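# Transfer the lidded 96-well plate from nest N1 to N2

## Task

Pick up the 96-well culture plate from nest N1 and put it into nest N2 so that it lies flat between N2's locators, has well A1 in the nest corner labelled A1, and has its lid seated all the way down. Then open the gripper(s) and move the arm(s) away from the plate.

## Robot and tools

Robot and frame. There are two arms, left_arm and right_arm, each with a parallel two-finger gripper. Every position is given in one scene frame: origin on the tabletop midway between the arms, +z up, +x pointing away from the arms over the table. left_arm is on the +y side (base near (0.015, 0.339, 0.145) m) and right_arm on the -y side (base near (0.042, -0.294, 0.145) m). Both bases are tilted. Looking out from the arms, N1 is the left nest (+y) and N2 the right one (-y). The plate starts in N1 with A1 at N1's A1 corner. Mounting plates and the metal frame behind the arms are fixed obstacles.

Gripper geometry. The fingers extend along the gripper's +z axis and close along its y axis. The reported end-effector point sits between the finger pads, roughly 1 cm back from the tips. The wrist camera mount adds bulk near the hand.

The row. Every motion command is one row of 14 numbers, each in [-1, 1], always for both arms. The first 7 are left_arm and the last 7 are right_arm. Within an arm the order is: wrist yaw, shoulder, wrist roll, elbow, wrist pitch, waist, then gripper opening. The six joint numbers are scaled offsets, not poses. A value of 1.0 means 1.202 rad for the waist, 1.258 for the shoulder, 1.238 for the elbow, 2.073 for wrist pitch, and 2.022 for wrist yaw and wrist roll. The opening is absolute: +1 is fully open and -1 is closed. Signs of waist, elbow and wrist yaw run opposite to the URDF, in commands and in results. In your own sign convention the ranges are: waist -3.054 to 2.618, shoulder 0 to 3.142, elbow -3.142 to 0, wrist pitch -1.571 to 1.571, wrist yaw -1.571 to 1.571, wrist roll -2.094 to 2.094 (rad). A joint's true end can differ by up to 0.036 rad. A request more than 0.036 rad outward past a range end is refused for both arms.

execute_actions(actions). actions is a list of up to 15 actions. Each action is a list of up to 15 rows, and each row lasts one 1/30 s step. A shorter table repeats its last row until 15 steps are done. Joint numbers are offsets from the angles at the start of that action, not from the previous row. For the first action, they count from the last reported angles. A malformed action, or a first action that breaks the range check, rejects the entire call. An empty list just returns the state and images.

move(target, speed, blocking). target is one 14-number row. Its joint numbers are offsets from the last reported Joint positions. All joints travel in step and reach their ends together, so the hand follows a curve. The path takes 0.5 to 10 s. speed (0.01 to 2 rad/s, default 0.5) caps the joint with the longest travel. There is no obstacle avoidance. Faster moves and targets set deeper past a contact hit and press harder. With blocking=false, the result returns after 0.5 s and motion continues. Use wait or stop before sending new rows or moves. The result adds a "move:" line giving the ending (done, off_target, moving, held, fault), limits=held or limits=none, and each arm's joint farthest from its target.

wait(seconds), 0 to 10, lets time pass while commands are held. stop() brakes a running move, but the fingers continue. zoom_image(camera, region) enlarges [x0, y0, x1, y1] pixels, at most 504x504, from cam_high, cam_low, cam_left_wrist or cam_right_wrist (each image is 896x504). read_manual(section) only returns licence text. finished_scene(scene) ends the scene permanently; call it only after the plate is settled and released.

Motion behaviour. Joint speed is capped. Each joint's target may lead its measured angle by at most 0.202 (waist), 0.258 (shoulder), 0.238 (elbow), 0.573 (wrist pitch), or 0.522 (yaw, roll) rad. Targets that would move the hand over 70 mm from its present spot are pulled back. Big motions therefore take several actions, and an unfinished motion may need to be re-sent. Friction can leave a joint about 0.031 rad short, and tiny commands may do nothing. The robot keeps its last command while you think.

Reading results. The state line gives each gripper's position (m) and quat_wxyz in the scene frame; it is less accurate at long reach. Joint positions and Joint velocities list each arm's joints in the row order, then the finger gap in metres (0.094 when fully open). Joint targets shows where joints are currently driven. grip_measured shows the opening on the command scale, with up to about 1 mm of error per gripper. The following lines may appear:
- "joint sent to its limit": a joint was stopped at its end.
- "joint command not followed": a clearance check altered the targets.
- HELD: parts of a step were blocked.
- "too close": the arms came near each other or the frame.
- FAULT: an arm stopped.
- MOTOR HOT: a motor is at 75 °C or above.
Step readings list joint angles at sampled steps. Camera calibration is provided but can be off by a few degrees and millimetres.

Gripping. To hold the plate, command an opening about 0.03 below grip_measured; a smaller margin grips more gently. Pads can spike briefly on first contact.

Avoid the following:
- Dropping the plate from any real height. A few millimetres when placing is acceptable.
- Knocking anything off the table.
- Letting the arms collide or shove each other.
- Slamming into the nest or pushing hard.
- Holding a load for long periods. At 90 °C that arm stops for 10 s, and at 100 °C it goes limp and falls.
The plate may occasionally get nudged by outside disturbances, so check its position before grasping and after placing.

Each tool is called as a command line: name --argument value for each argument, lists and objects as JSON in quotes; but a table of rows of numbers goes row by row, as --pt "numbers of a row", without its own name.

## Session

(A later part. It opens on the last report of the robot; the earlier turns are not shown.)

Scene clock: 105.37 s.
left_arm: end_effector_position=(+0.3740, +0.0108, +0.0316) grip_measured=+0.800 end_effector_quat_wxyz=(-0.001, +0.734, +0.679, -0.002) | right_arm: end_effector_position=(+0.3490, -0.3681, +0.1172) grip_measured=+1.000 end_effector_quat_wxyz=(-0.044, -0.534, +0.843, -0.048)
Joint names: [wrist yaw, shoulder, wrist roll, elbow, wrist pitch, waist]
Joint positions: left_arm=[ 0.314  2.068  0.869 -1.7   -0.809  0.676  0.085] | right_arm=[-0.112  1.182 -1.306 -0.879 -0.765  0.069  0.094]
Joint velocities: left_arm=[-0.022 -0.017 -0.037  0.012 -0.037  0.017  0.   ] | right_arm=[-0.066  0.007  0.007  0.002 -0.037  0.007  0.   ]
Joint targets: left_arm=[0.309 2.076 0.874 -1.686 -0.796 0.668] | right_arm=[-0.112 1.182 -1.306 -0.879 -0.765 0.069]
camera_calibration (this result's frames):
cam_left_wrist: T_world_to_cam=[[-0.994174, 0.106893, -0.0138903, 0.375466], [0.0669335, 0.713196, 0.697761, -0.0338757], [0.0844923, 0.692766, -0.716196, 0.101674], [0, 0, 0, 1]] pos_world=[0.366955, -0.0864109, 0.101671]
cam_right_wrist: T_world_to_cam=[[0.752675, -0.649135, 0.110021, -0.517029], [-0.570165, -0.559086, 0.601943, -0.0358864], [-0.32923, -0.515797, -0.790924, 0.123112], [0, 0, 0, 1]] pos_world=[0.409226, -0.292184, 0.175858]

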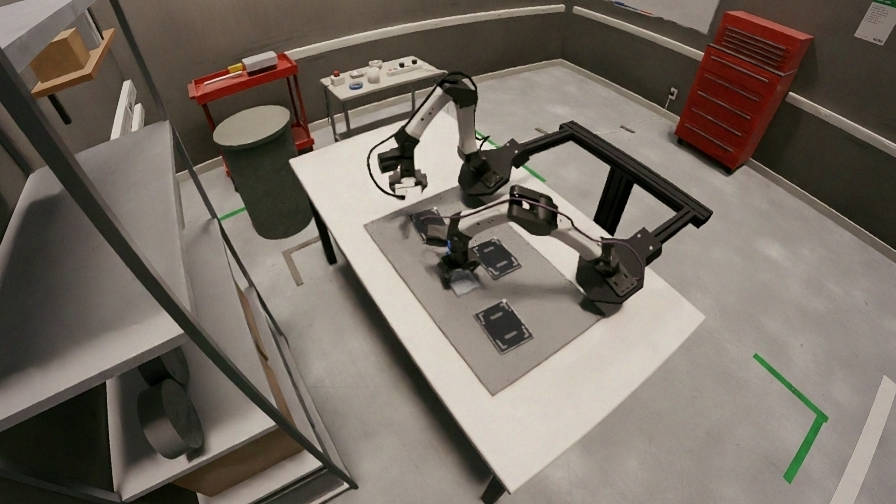

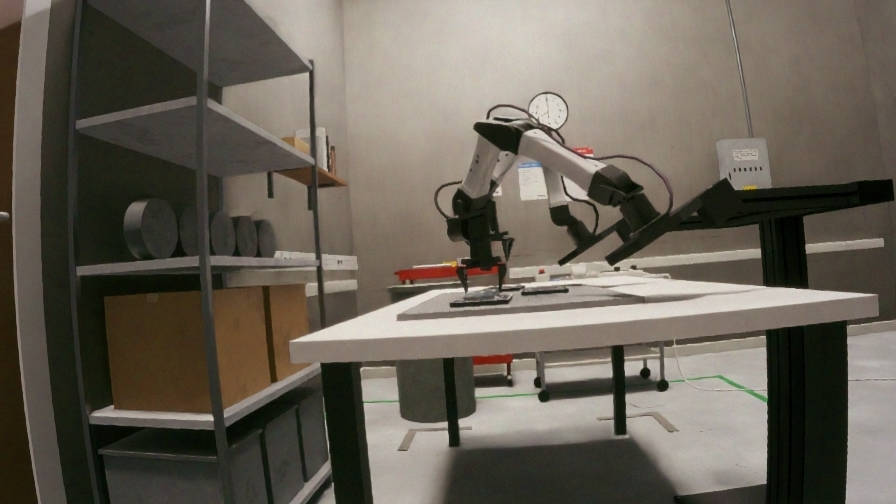

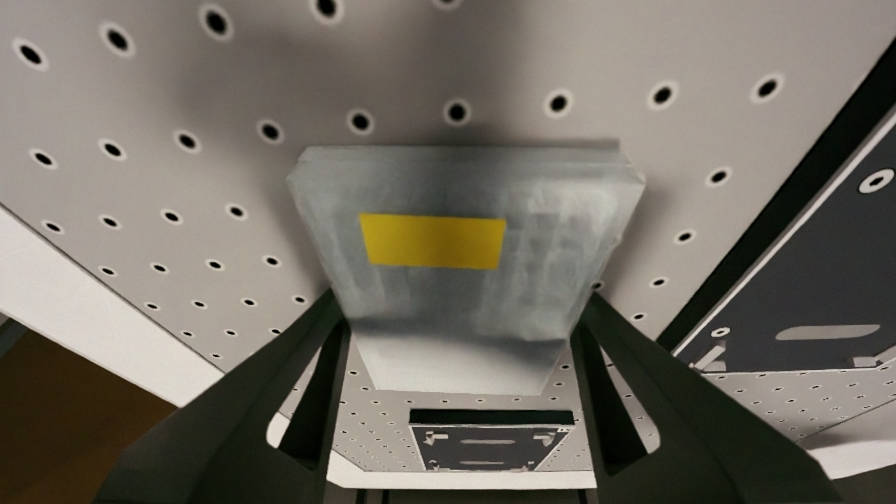

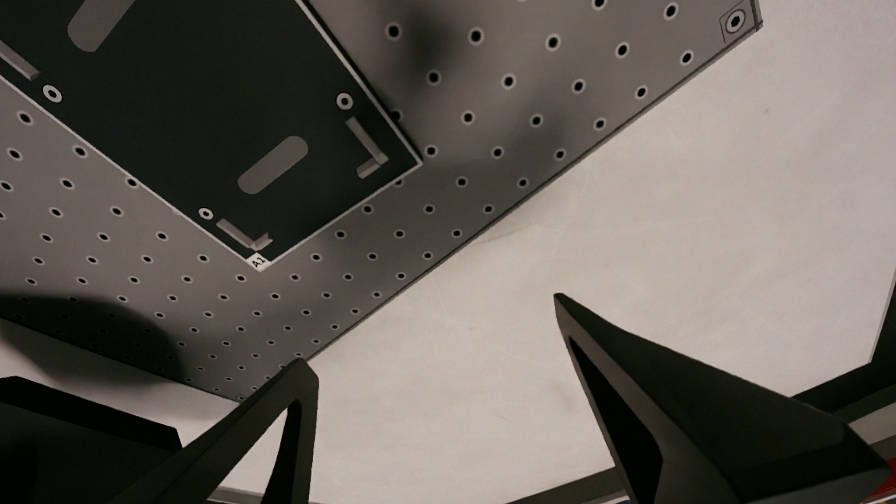

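move --target '[0,0.016,0,0.015,0.012,0,0.72, 0,0,0,0,0,0,1]' --speed 0.03

Scene clock: 109.37 s.
left_arm: end_effector_position=(+0.3753, +0.0092, +0.0307) grip_measured=+0.800 end_effector_quat_wxyz=(+0.003, +0.733, +0.680, -0.002) | right_arm: end_effector_position=(+0.3490, -0.3681, +0.1172) grip_measured=+1.000 end_effector_quat_wxyz=(-0.044, -0.534, +0.843, -0.048)
Joint names: [wrist yaw, shoulder, wrist roll, elbow, wrist pitch, waist]
Joint positions: left_arm=[ 0.314  2.07   0.869 -1.7   -0.798  0.676  0.085] | right_arm=[-0.112  1.182 -1.306 -0.879 -0.765  0.069  0.094]
Joint velocities: left_arm=[-0.022 -0.002  0.007  0.022  0.051  0.002  0.   ] | right_arm=[ 0.037  0.007  0.037 -0.002 -0.022 -0.002  0.   ]
Joint targets: left_arm=[0.314 2.088 0.869 -1.682 -0.784 0.676] | right_arm=[-0.112 1.182 -1.306 -0.879 -0.765 0.069]
move: done; limits=none; left_arm: farthest joint: the elbow, 0.019 radians from its target (0.019 radians at the start); right_arm: farthest joint: the waist, 0.000 radians from its target (0.000 radians at the start)
camera_calibration (this result's frames):
cam_left_wrist: T_world_to_cam=[[-0.994343, 0.104199, -0.0206015, 0.377271], [0.0607332, 0.716881, 0.694545, -0.0298033], [0.0871396, 0.689365, -0.719154, 0.101124], [0, 0, 0, 1]] pos_world=[0.368135, -0.0876572, 0.101196]
cam_right_wrist: T_world_to_cam=[[0.752675, -0.649135, 0.110021, -0.517029], [-0.570165, -0.559086, 0.601943, -0.0358864], [-0.32923, -0.515797, -0.790924, 0.123112], [0, 0, 0, 1]] pos_world=[0.409226, -0.292184, 0.175858]

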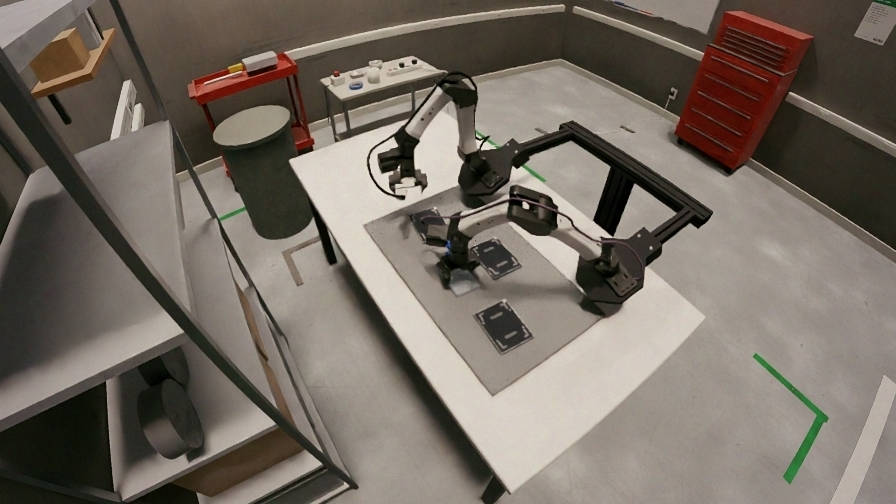

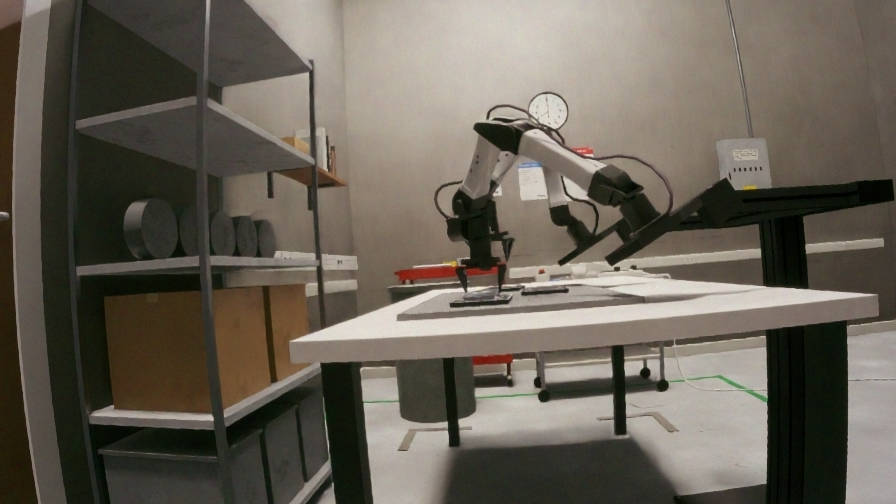

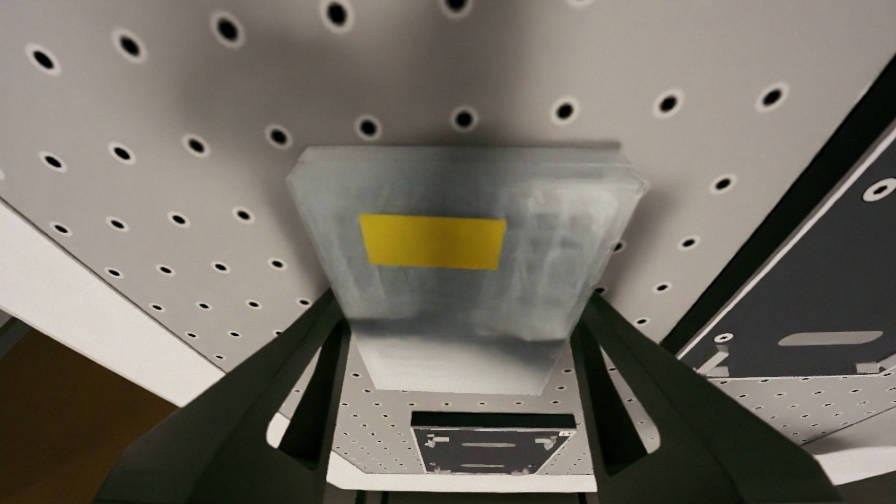

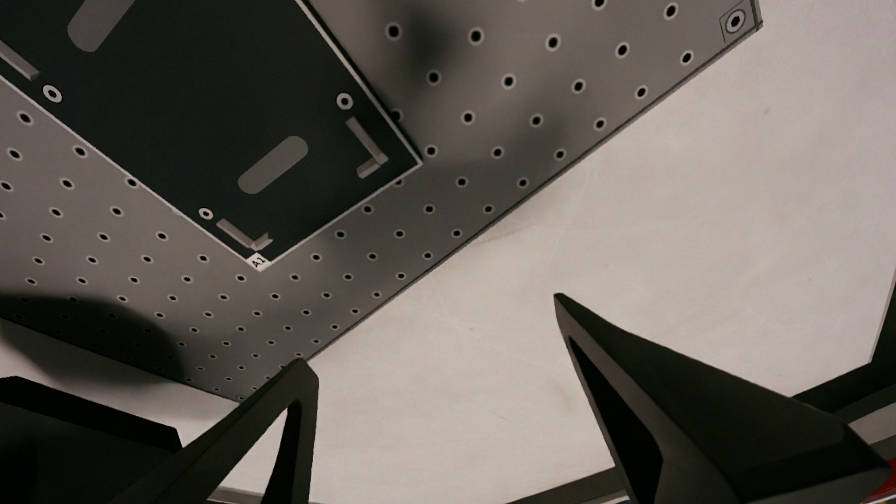

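move --target '[0,0.028,0,0.024,0.008,0,0.72, 0,0,0,0,0,0,1]' --speed 0.03

Scene clock: 113.97 s.
left_arm: end_effector_position=(+0.3752, +0.0093, +0.0304) grip_measured=+0.800 end_effector_quat_wxyz=(+0.002, +0.733, +0.680, -0.001) | right_arm: end_effector_position=(+0.3490, -0.3681, +0.1172) grip_measured=+1.000 end_effector_quat_wxyz=(-0.044, -0.534, +0.843, -0.048)
Joint names: [wrist yaw, shoulder, wrist roll, elbow, wrist pitch, waist]
Joint positions: left_arm=[ 0.315  2.071  0.869 -1.7   -0.798  0.676  0.085] | right_arm=[-0.112  1.182 -1.306 -0.879 -0.765  0.069  0.094]
Joint velocities: left_arm=[-0.037 -0.002 -0.022  0.007  0.037  0.007 -0.   ] | right_arm=[-0.007  0.002 -0.051  0.012  0.066 -0.002  0.   ]
Joint targets: left_arm=[0.314 2.105 0.869 -1.671 -0.782 0.676] | right_arm=[-0.112 1.182 -1.306 -0.879 -0.765 0.069]
move: off_target (left_arm); limits=none; left_arm: farthest joint: the shoulder, 0.034 radians from its target (0.035 radians at the start); right_arm: farthest joint: the waist, 0.000 radians from its target (0.000 radians at the start)
camera_calibration (this result's frames):
cam_left_wrist: T_world_to_cam=[[-0.994323, 0.10445, -0.0202726, 0.377103], [0.0610755, 0.716325, 0.695089, -0.0297791], [0.0871238, 0.689905, -0.718638, 0.100843], [0, 0, 0, 1]] pos_world=[0.367995, -0.087629, 0.100814]
cam_right_wrist: T_world_to_cam=[[0.752675, -0.649135, 0.110021, -0.517029], [-0.570165, -0.559086, 0.601943, -0.0358864], [-0.32923, -0.515797, -0.790924, 0.123112], [0, 0, 0, 1]] pos_world=[0.409226, -0.292184, 0.175858]

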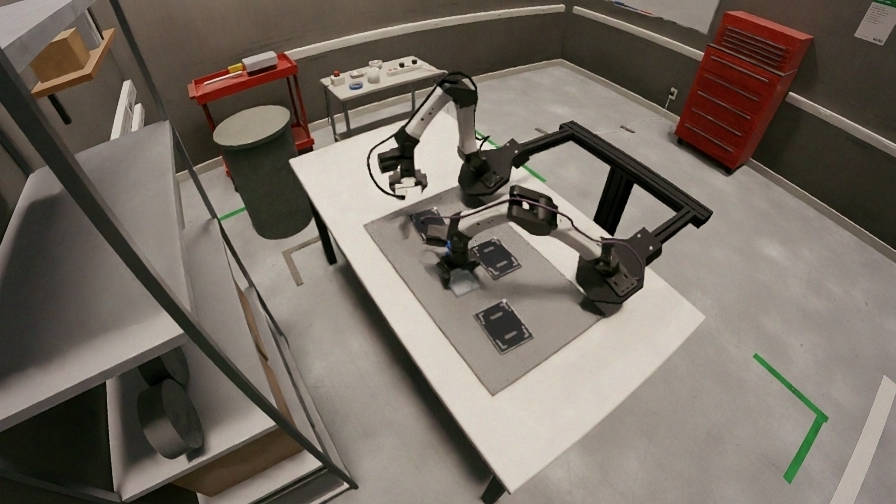

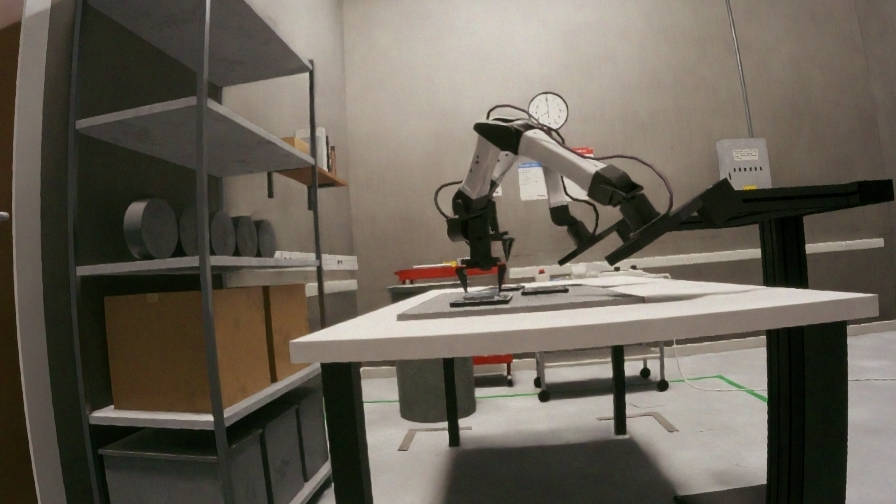

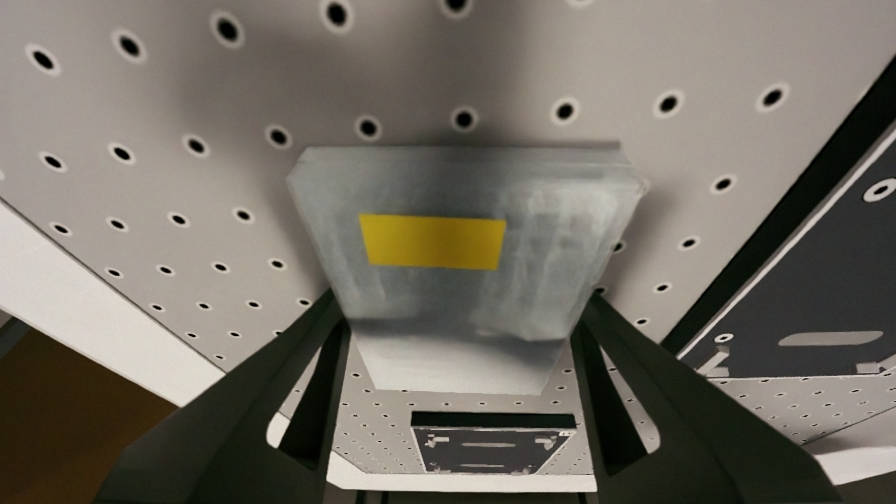

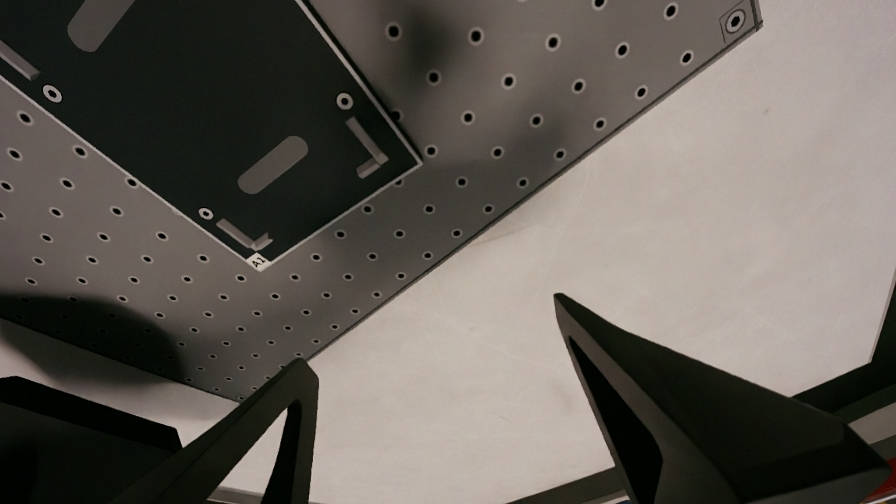

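Contact. Relax, open, lift.

move --target '[0,0,0,0,0,0,1, 0,0,0,0,0,0,1]'

move --target '[0.008,-0.075,-0.019,-0.052,-0.075,0.03,1, 0,0,0,0,0,0,1]' --speed 0.15

Scene clock: 117.50 s.
left_arm: end_effector_position=(+0.3753, +0.0093, +0.0304) grip_measured=+1.000 end_effector_quat_wxyz=(+0.002, +0.733, +0.680, -0.001) | right_arm: end_effector_position=(+0.3490, -0.3681, +0.1172) grip_measured=+1.000 end_effector_quat_wxyz=(-0.044, -0.534, +0.843, -0.048)
Joint names: [wrist yaw, shoulder, wrist roll, elbow, wrist pitch, waist]
Joint positions: left_arm=[ 0.315  2.071  0.869 -1.7   -0.798  0.676  0.094] | right_arm=[-0.112  1.182 -1.306 -0.879 -0.765  0.069  0.094]
Joint velocities: left_arm=[-0.022  0.002 -0.007  0.007 -0.037  0.007  0.   ] | right_arm=[ 0.007 -0.017 -0.022 -0.012  0.037  0.017  0.   ]
Joint targets: left_arm=[0.315 2.071 0.869 -1.700 -0.799 0.676] | right_arm=[-0.112 1.182 -1.306 -0.879 -0.765 0.069]
move: done; limits=none; left_arm: farthest joint: the waist, 0.000 radians from its target (0.000 radians at the start); right_arm: farthest joint: the waist, 0.000 radians from its target (0.000 radians at the start)
camera_calibration (this result's frames):
cam_left_wrist: T_world_to_cam=[[-0.994318, 0.104454, -0.02051, 0.377149], [0.0608885, 0.716135, 0.6953, -0.0297498], [0.0873148, 0.690101, -0.718427, 0.100727], [0, 0, 0, 1]] pos_world=[0.368023, -0.0876014, 0.100785]
cam_right_wrist: T_world_to_cam=[[0.752675, -0.649135, 0.110021, -0.517029], [-0.570165, -0.559086, 0.601943, -0.0358864], [-0.32923, -0.515797, -0.790924, 0.123112], [0, 0, 0, 1]] pos_world=[0.409226, -0.292184, 0.175858]

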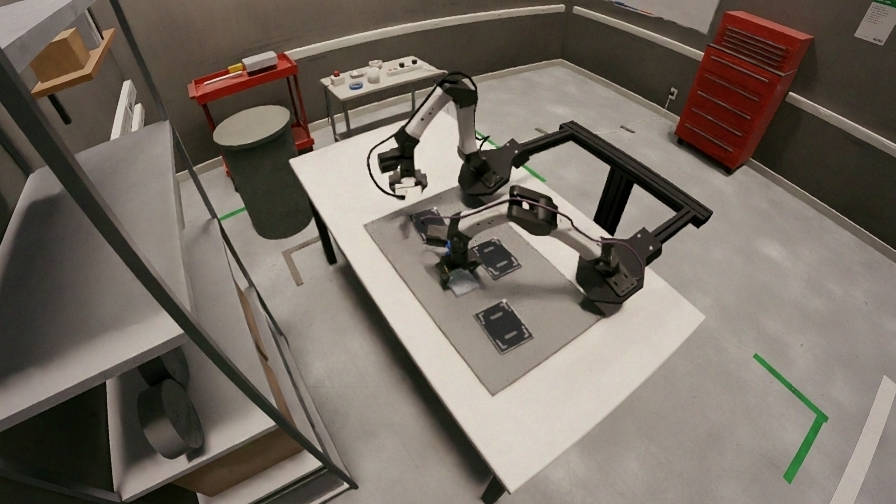

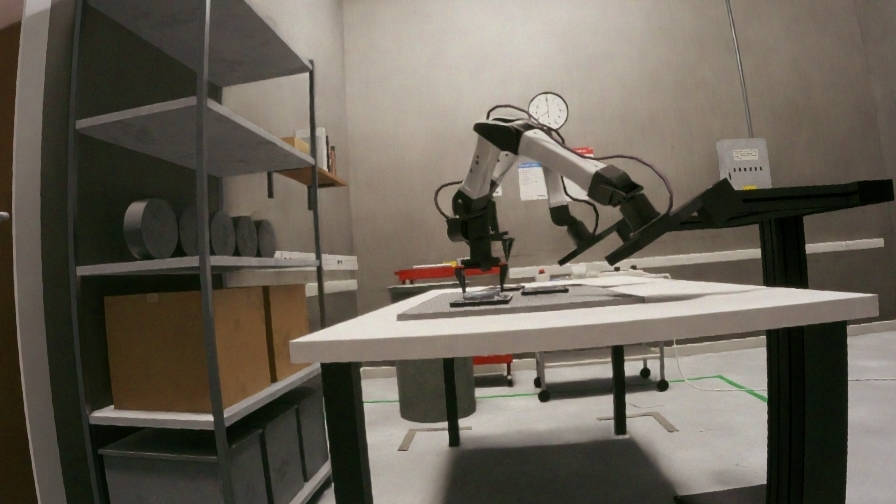

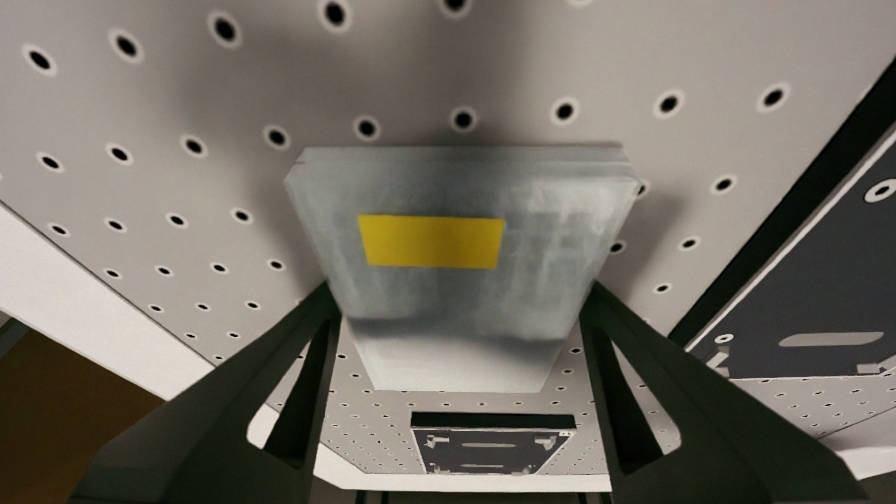

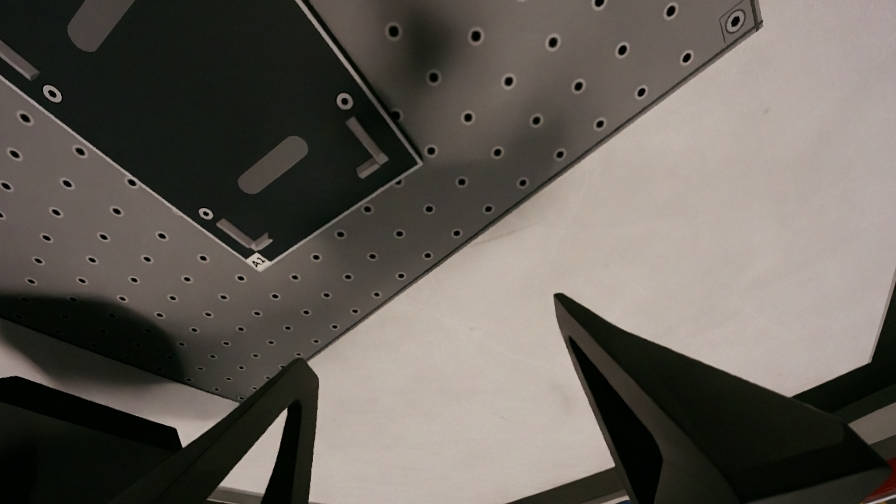

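Scene clock: 119.13 s.
left_arm: end_effector_position=(+0.3742, +0.0148, +0.0715) grip_measured=+1.000 end_effector_quat_wxyz=(-0.008, +0.732, +0.681, -0.002) | right_arm: end_effector_position=(+0.3490, -0.3681, +0.1172) grip_measured=+1.000 end_effector_quat_wxyz=(-0.044, -0.534, +0.843, -0.048)
Joint names: [wrist yaw, shoulder, wrist roll, elbow, wrist pitch, waist]
Joint positions: left_arm=[ 0.324  2.     0.836 -1.744 -0.941  0.7    0.094] | right_arm=[-0.112  1.182 -1.306 -0.879 -0.765  0.069  0.094]
Joint velocities: left_arm=[ 0.022 -0.017  0.007 -0.002 -0.051 -0.027  0.   ] | right_arm=[ 0.007 -0.007 -0.037  0.012 -0.066  0.017  0.   ]
Joint targets: left_arm=[0.331 1.976 0.830 -1.765 -0.954 0.712] | right_arm=[-0.112 1.182 -1.306 -0.879 -0.765 0.069]
move: off_target (left_arm); limits=none; left_arm: farthest joint: the shoulder, 0.023 radians from its target (0.094 radians at the start); right_arm: farthest joint: the waist, 0.000 radians from its target (0.000 radians at the start)
camera_calibration (this result's frames):
cam_left_wrist: T_world_to_cam=[[-0.994797, 0.101749, -0.00504619, 0.375457], [0.0687394, 0.706972, 0.703893, -0.0656181], [0.075188, 0.699884, -0.710288, 0.130461], [0, 0, 0, 1]] pos_world=[0.368205, -0.0831201, 0.140748]
cam_right_wrist: T_world_to_cam=[[0.752675, -0.649135, 0.110021, -0.517029], [-0.570165, -0.559086, 0.601943, -0.0358864], [-0.32923, -0.515797, -0.790924, 0.123112], [0, 0, 0, 1]] pos_world=[0.409226, -0.292184, 0.175858]

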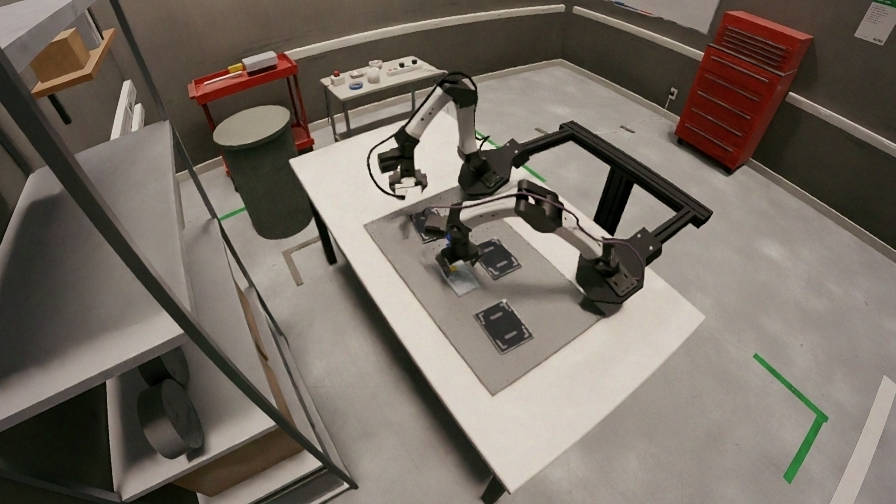

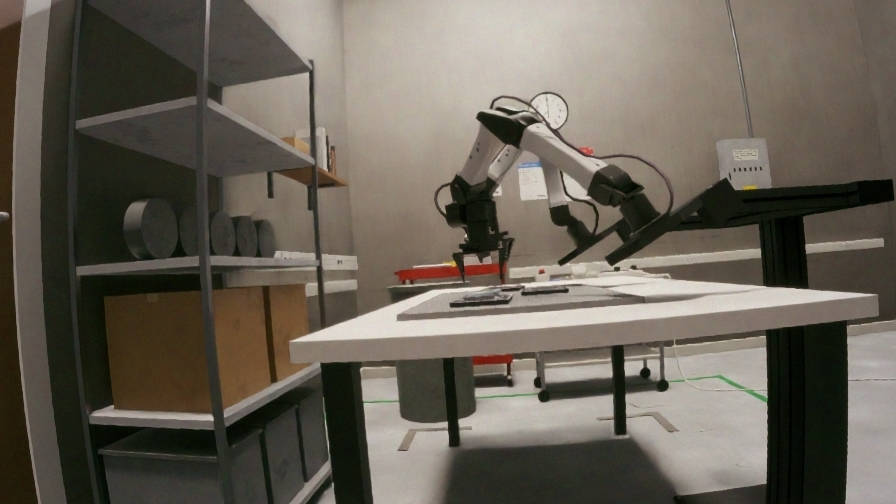

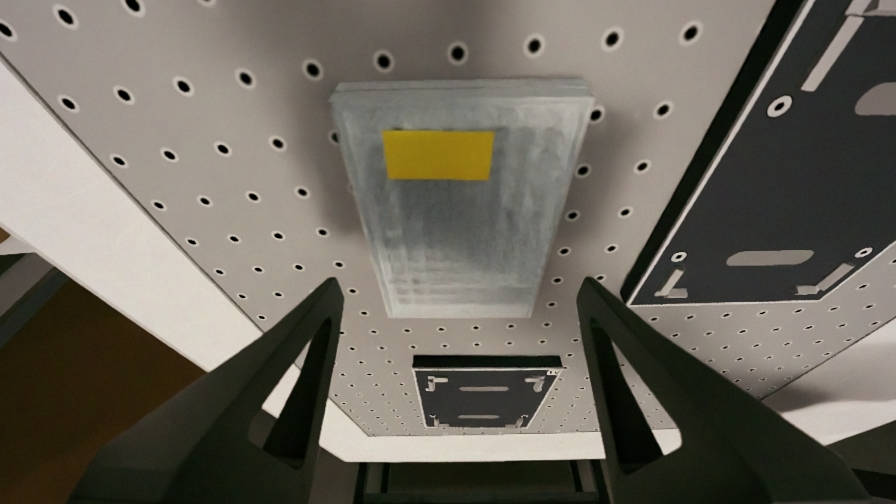

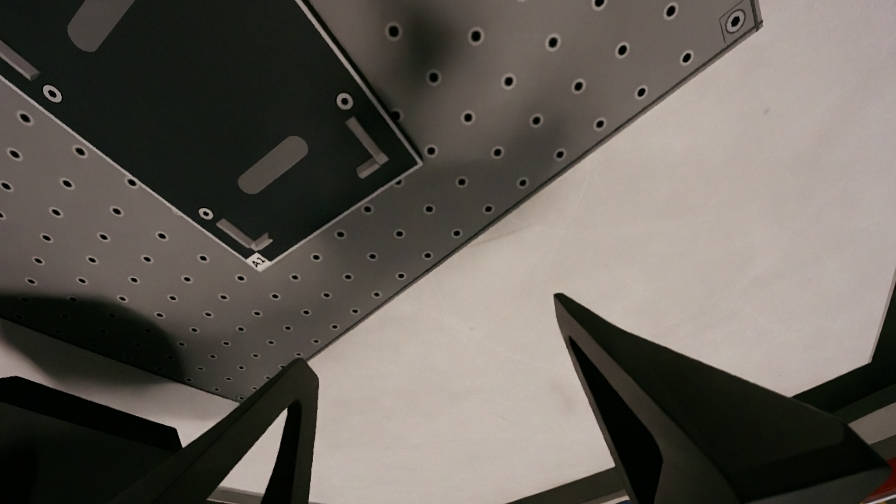

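move --target '[-0.116,-0.5,0,0.45,0.04,-0.85,1, 0,0,0,0,0,0,1]' --speed 0.6

move --target '[0,0,0,0,0,0,1, -0.162,0.66,0.335,-0.59,-0.065,-0.92,1]' --speed 0.5

Scene clock: 133.80 s.
left_arm: end_effector_position=(+0.3957, +0.3994, +0.1384) grip_measured=+1.000 end_effector_quat_wxyz=(-0.042, +0.351, +0.929, +0.108) | right_arm: end_effector_position=(+0.3490, -0.3681, +0.1172) grip_measured=+1.000 end_effector_quat_wxyz=(-0.044, -0.534, +0.843, -0.048)
Joint names: [wrist yaw, shoulder, wrist roll, elbow, wrist pitch, waist]
Joint positions: left_arm=[ 0.095  1.392  0.836 -1.203 -0.872 -0.315  0.094] | right_arm=[-0.112  1.182 -1.306 -0.879 -0.765  0.069  0.094]
Joint velocities: left_arm=[-0.066 -0.007 -0.081  0.017 -0.007  0.002  0.   ] | right_arm=[-0.037  0.007  0.022  0.012  0.007 -0.012  0.   ]
Joint targets: left_arm=[0.089 1.371 0.836 -1.187 -0.858 -0.322] | right_arm=[-0.112 1.182 -1.306 -0.879 -0.765 0.069]
move: off_target (left_arm); limits=none; left_arm: farthest joint: the shoulder, 0.021 radians from its target (0.629 radians at the start); right_arm: farthest joint: the waist, 0.000 radians from its target (0.000 radians at the start)
camera_calibration (this result's frames):
cam_left_wrist: T_world_to_cam=[[-0.683745, -0.705907, -0.1849, 0.582475], [-0.52944, 0.305518, 0.791424, -0.001205], [-0.502182, 0.639026, -0.582632, 0.142204], [0, 0, 0, 1]] pos_world=[0.469038, 0.320669, 0.191506]
cam_right_wrist: T_world_to_cam=[[0.752675, -0.649135, 0.110021, -0.517029], [-0.570165, -0.559086, 0.601943, -0.0358864], [-0.32923, -0.515797, -0.790924, 0.123112], [0, 0, 0, 1]] pos_world=[0.409226, -0.292184, 0.175858]

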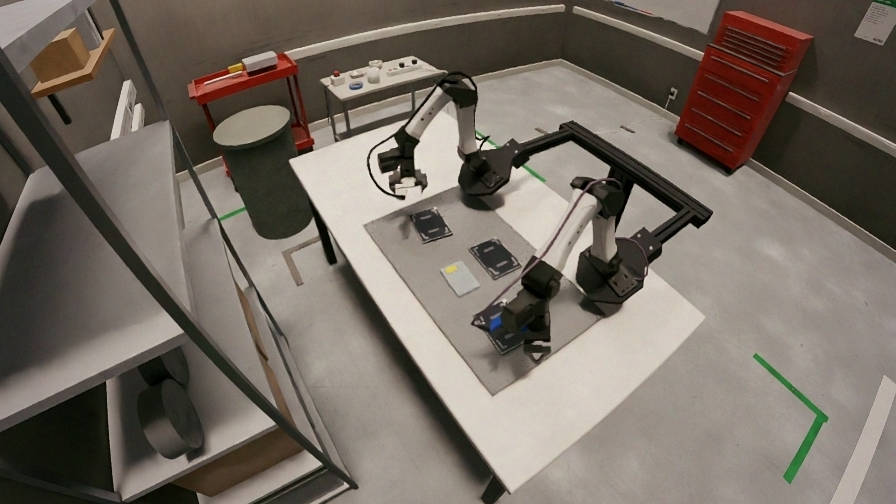

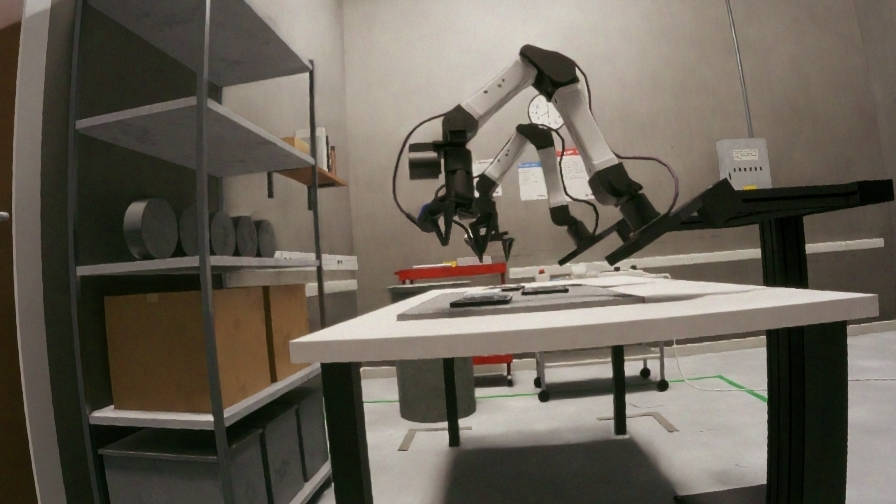

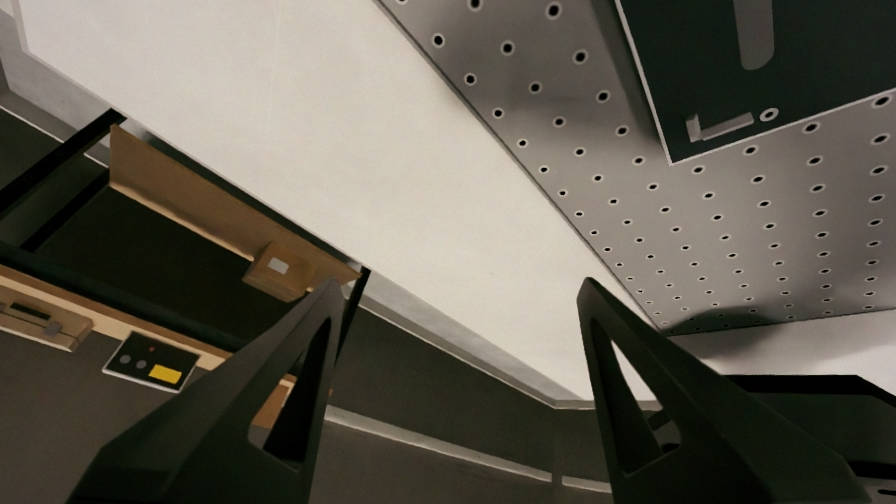

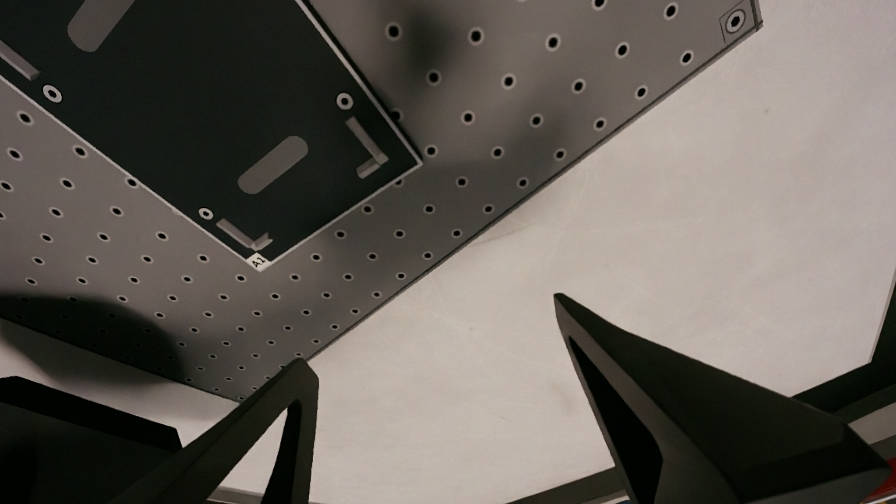

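Scene clock: 136.73 s.
left_arm: end_effector_position=(+0.3957, +0.3994, +0.1384) grip_measured=+1.000 end_effector_quat_wxyz=(-0.042, +0.351, +0.929, +0.108) | right_arm: end_effector_position=(+0.3708, +0.0139, +0.0881) grip_measured=+1.000 end_effector_quat_wxyz=(-0.003, +0.684, -0.730, -0.005)
Joint names: [wrist yaw, shoulder, wrist roll, elbow, wrist pitch, waist]
Joint positions: left_arm=[ 0.095  1.392  0.836 -1.203 -0.872 -0.315  0.094] | right_arm=[-0.428  2.001 -0.641 -1.583 -0.884 -1.038  0.094]
Joint velocities: left_arm=[ 0.051  0.007 -0.095 -0.012 -0.066  0.017  0.   ] | right_arm=[ 0.051 -0.022  0.007  0.012 -0.007  0.002  0.   ]
Joint targets: left_arm=[0.095 1.392 0.836 -1.203 -0.872 -0.315] | right_arm=[-0.440 2.012 -0.629 -1.610 -0.900 -1.036]
move: off_target (right_arm); limits=none; left_arm: farthest joint: the waist, 0.000 radians from its target (0.000 radians at the start); right_arm: farthest joint: the elbow, 0.027 radians from its target (0.730 radians at the start)
camera_calibration (this result's frames):
cam_left_wrist: T_world_to_cam=[[-0.683745, -0.705907, -0.1849, 0.582475], [-0.52944, 0.305518, 0.791424, -0.001205], [-0.502182, 0.639026, -0.582632, 0.142204], [0, 0, 0, 1]] pos_world=[0.469038, 0.320669, 0.191506]
cam_right_wrist: T_world_to_cam=[[0.940278, -0.338367, 0.0372117, -0.349732], [-0.310236, -0.806811, 0.502801, 0.123432], [-0.140109, -0.484317, -0.863601, 0.240096], [0, 0, 0, 1]] pos_world=[0.400778, 0.0975314, 0.1583]

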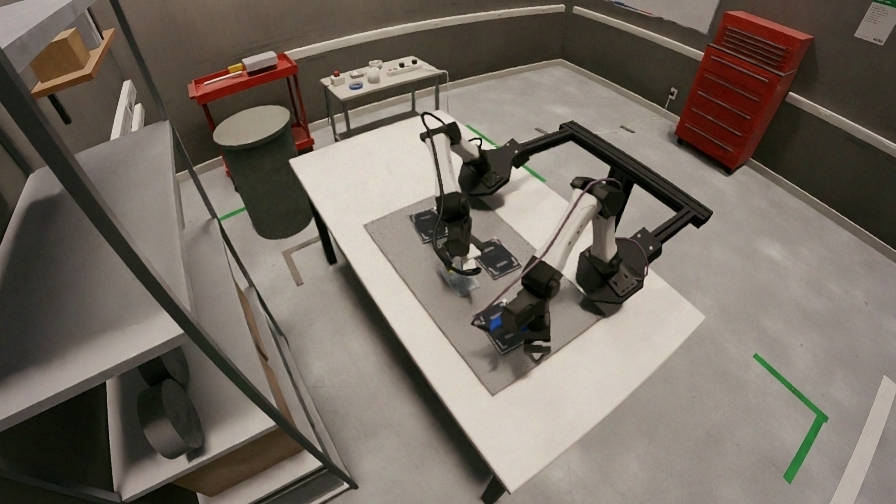

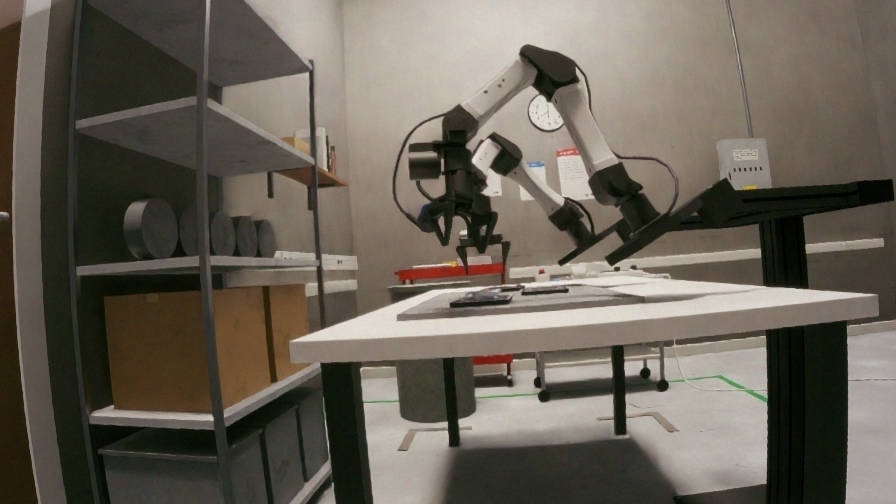

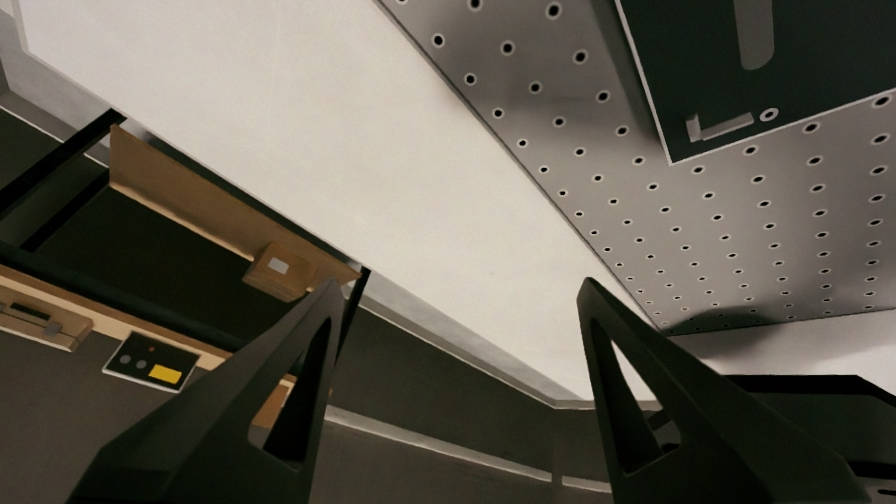

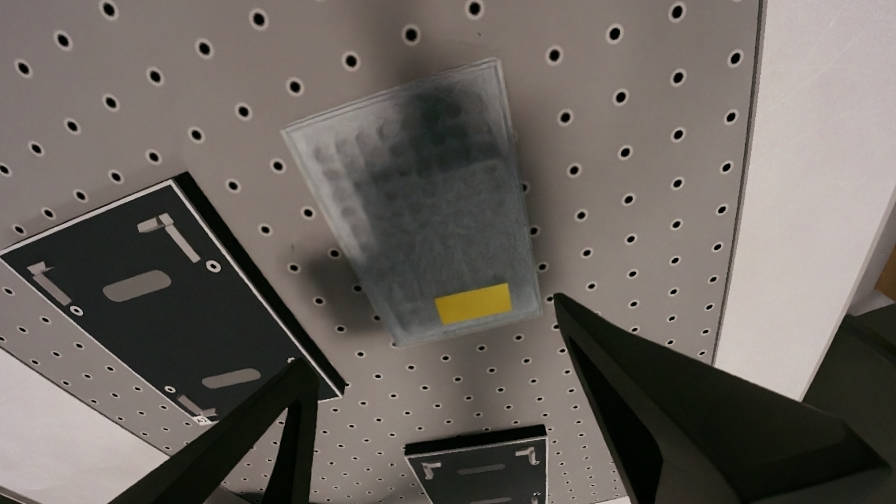

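move --target '[0,0,0,0,0,0,1, 0,0.108,0,-0.078,0.028,0.02,1]' --speed 0.15

Scene clock: 148.27 s.
left_arm: end_effector_position=(+0.3957, +0.3994, +0.1384) grip_measured=+1.000 end_effector_quat_wxyz=(-0.042, +0.351, +0.929, +0.108) | right_arm: end_effector_position=(+0.3751, +0.0291, +0.0543) grip_measured=+1.000 end_effector_quat_wxyz=(+0.004, +0.679, -0.734, -0.001)
Joint names: [wrist yaw, shoulder, wrist roll, elbow, wrist pitch, waist]
Joint positions: left_arm=[ 0.095  1.392  0.836 -1.203 -0.872 -0.315  0.094] | right_arm=[-0.428  2.123 -0.641 -1.653 -0.841 -1.02   0.094]
Joint velocities: left_arm=[ 0.11  -0.002 -0.051 -0.002  0.081 -0.012  0.   ] | right_arm=[ 0.037 -0.007 -0.007  0.017 -0.051 -0.017  0.   ]
Joint targets: left_arm=[0.095 1.392 0.836 -1.203 -0.872 -0.315] | right_arm=[-0.428 2.137 -0.641 -1.679 -0.826 -1.014]
move: off_target (right_arm); limits=none; left_arm: farthest joint: the waist, 0.000 radians from its target (0.000 radians at the start); right_arm: farthest joint: the elbow, 0.026 radians from its target (0.097 radians at the start)
camera_calibration (this result's frames):
cam_left_wrist: T_world_to_cam=[[-0.683745, -0.705907, -0.1849, 0.582475], [-0.52944, 0.305518, 0.791424, -0.001205], [-0.502182, 0.639026, -0.582632, 0.142204], [0, 0, 0, 1]] pos_world=[0.469038, 0.320669, 0.191506]
cam_right_wrist: T_world_to_cam=[[0.93624, -0.349453, 0.0365682, -0.345526], [-0.317046, -0.795357, 0.516613, 0.155525], [-0.151447, -0.495267, -0.855438, 0.223021], [0, 0, 0, 1]] pos_world=[0.40658, 0.113409, 0.12307]

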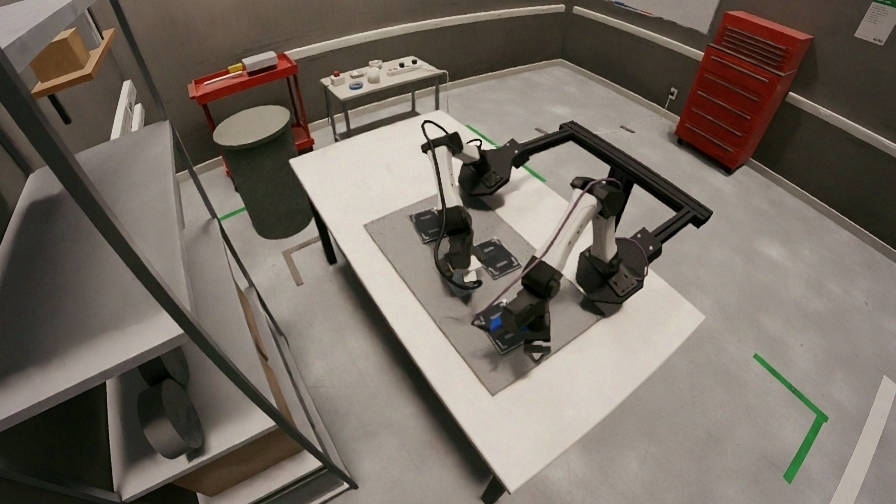

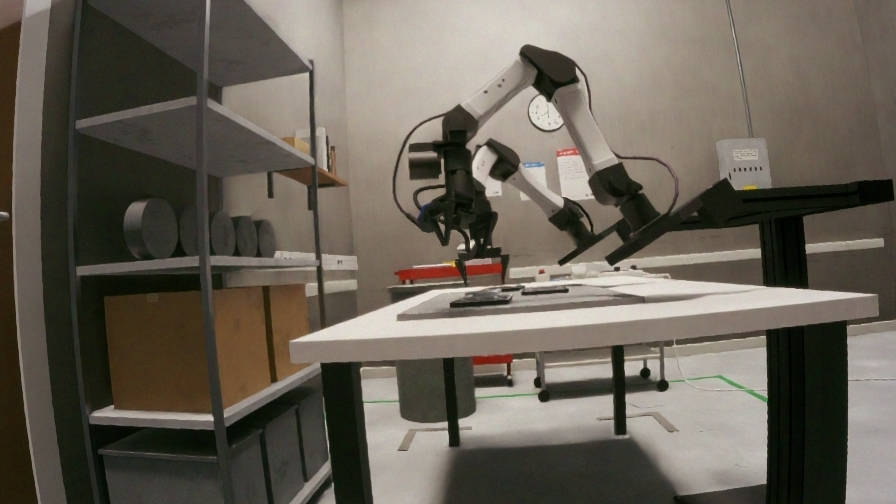

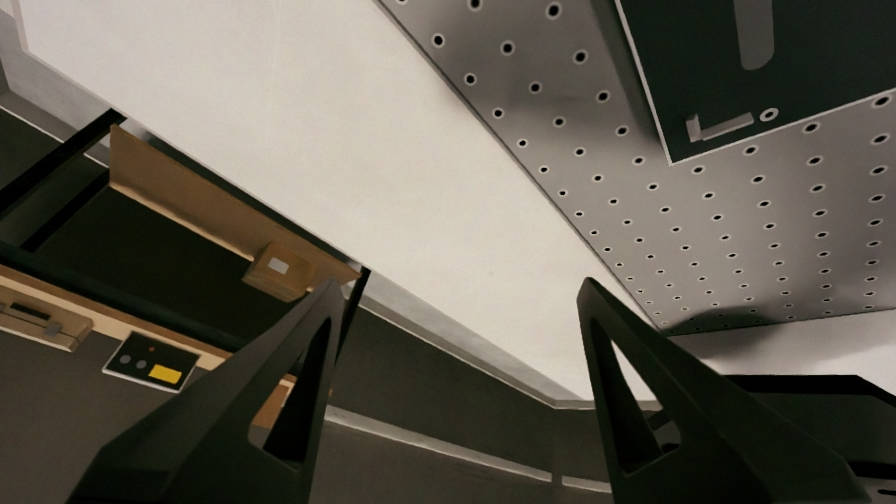

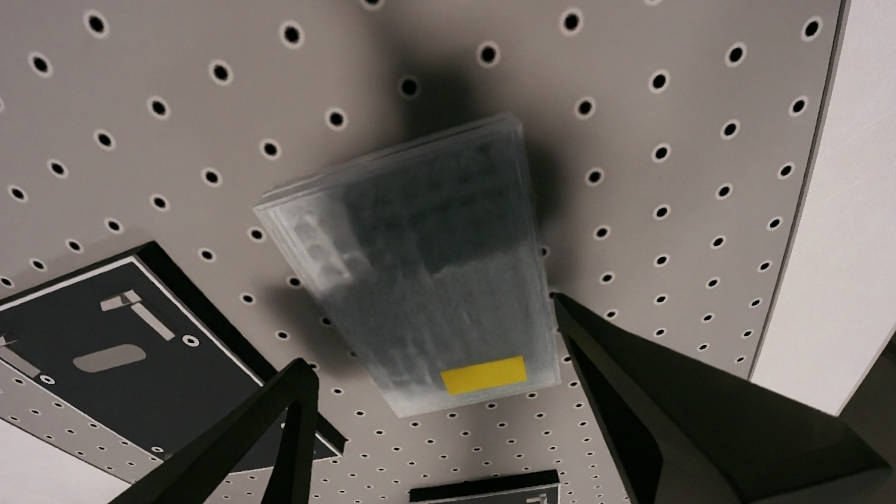

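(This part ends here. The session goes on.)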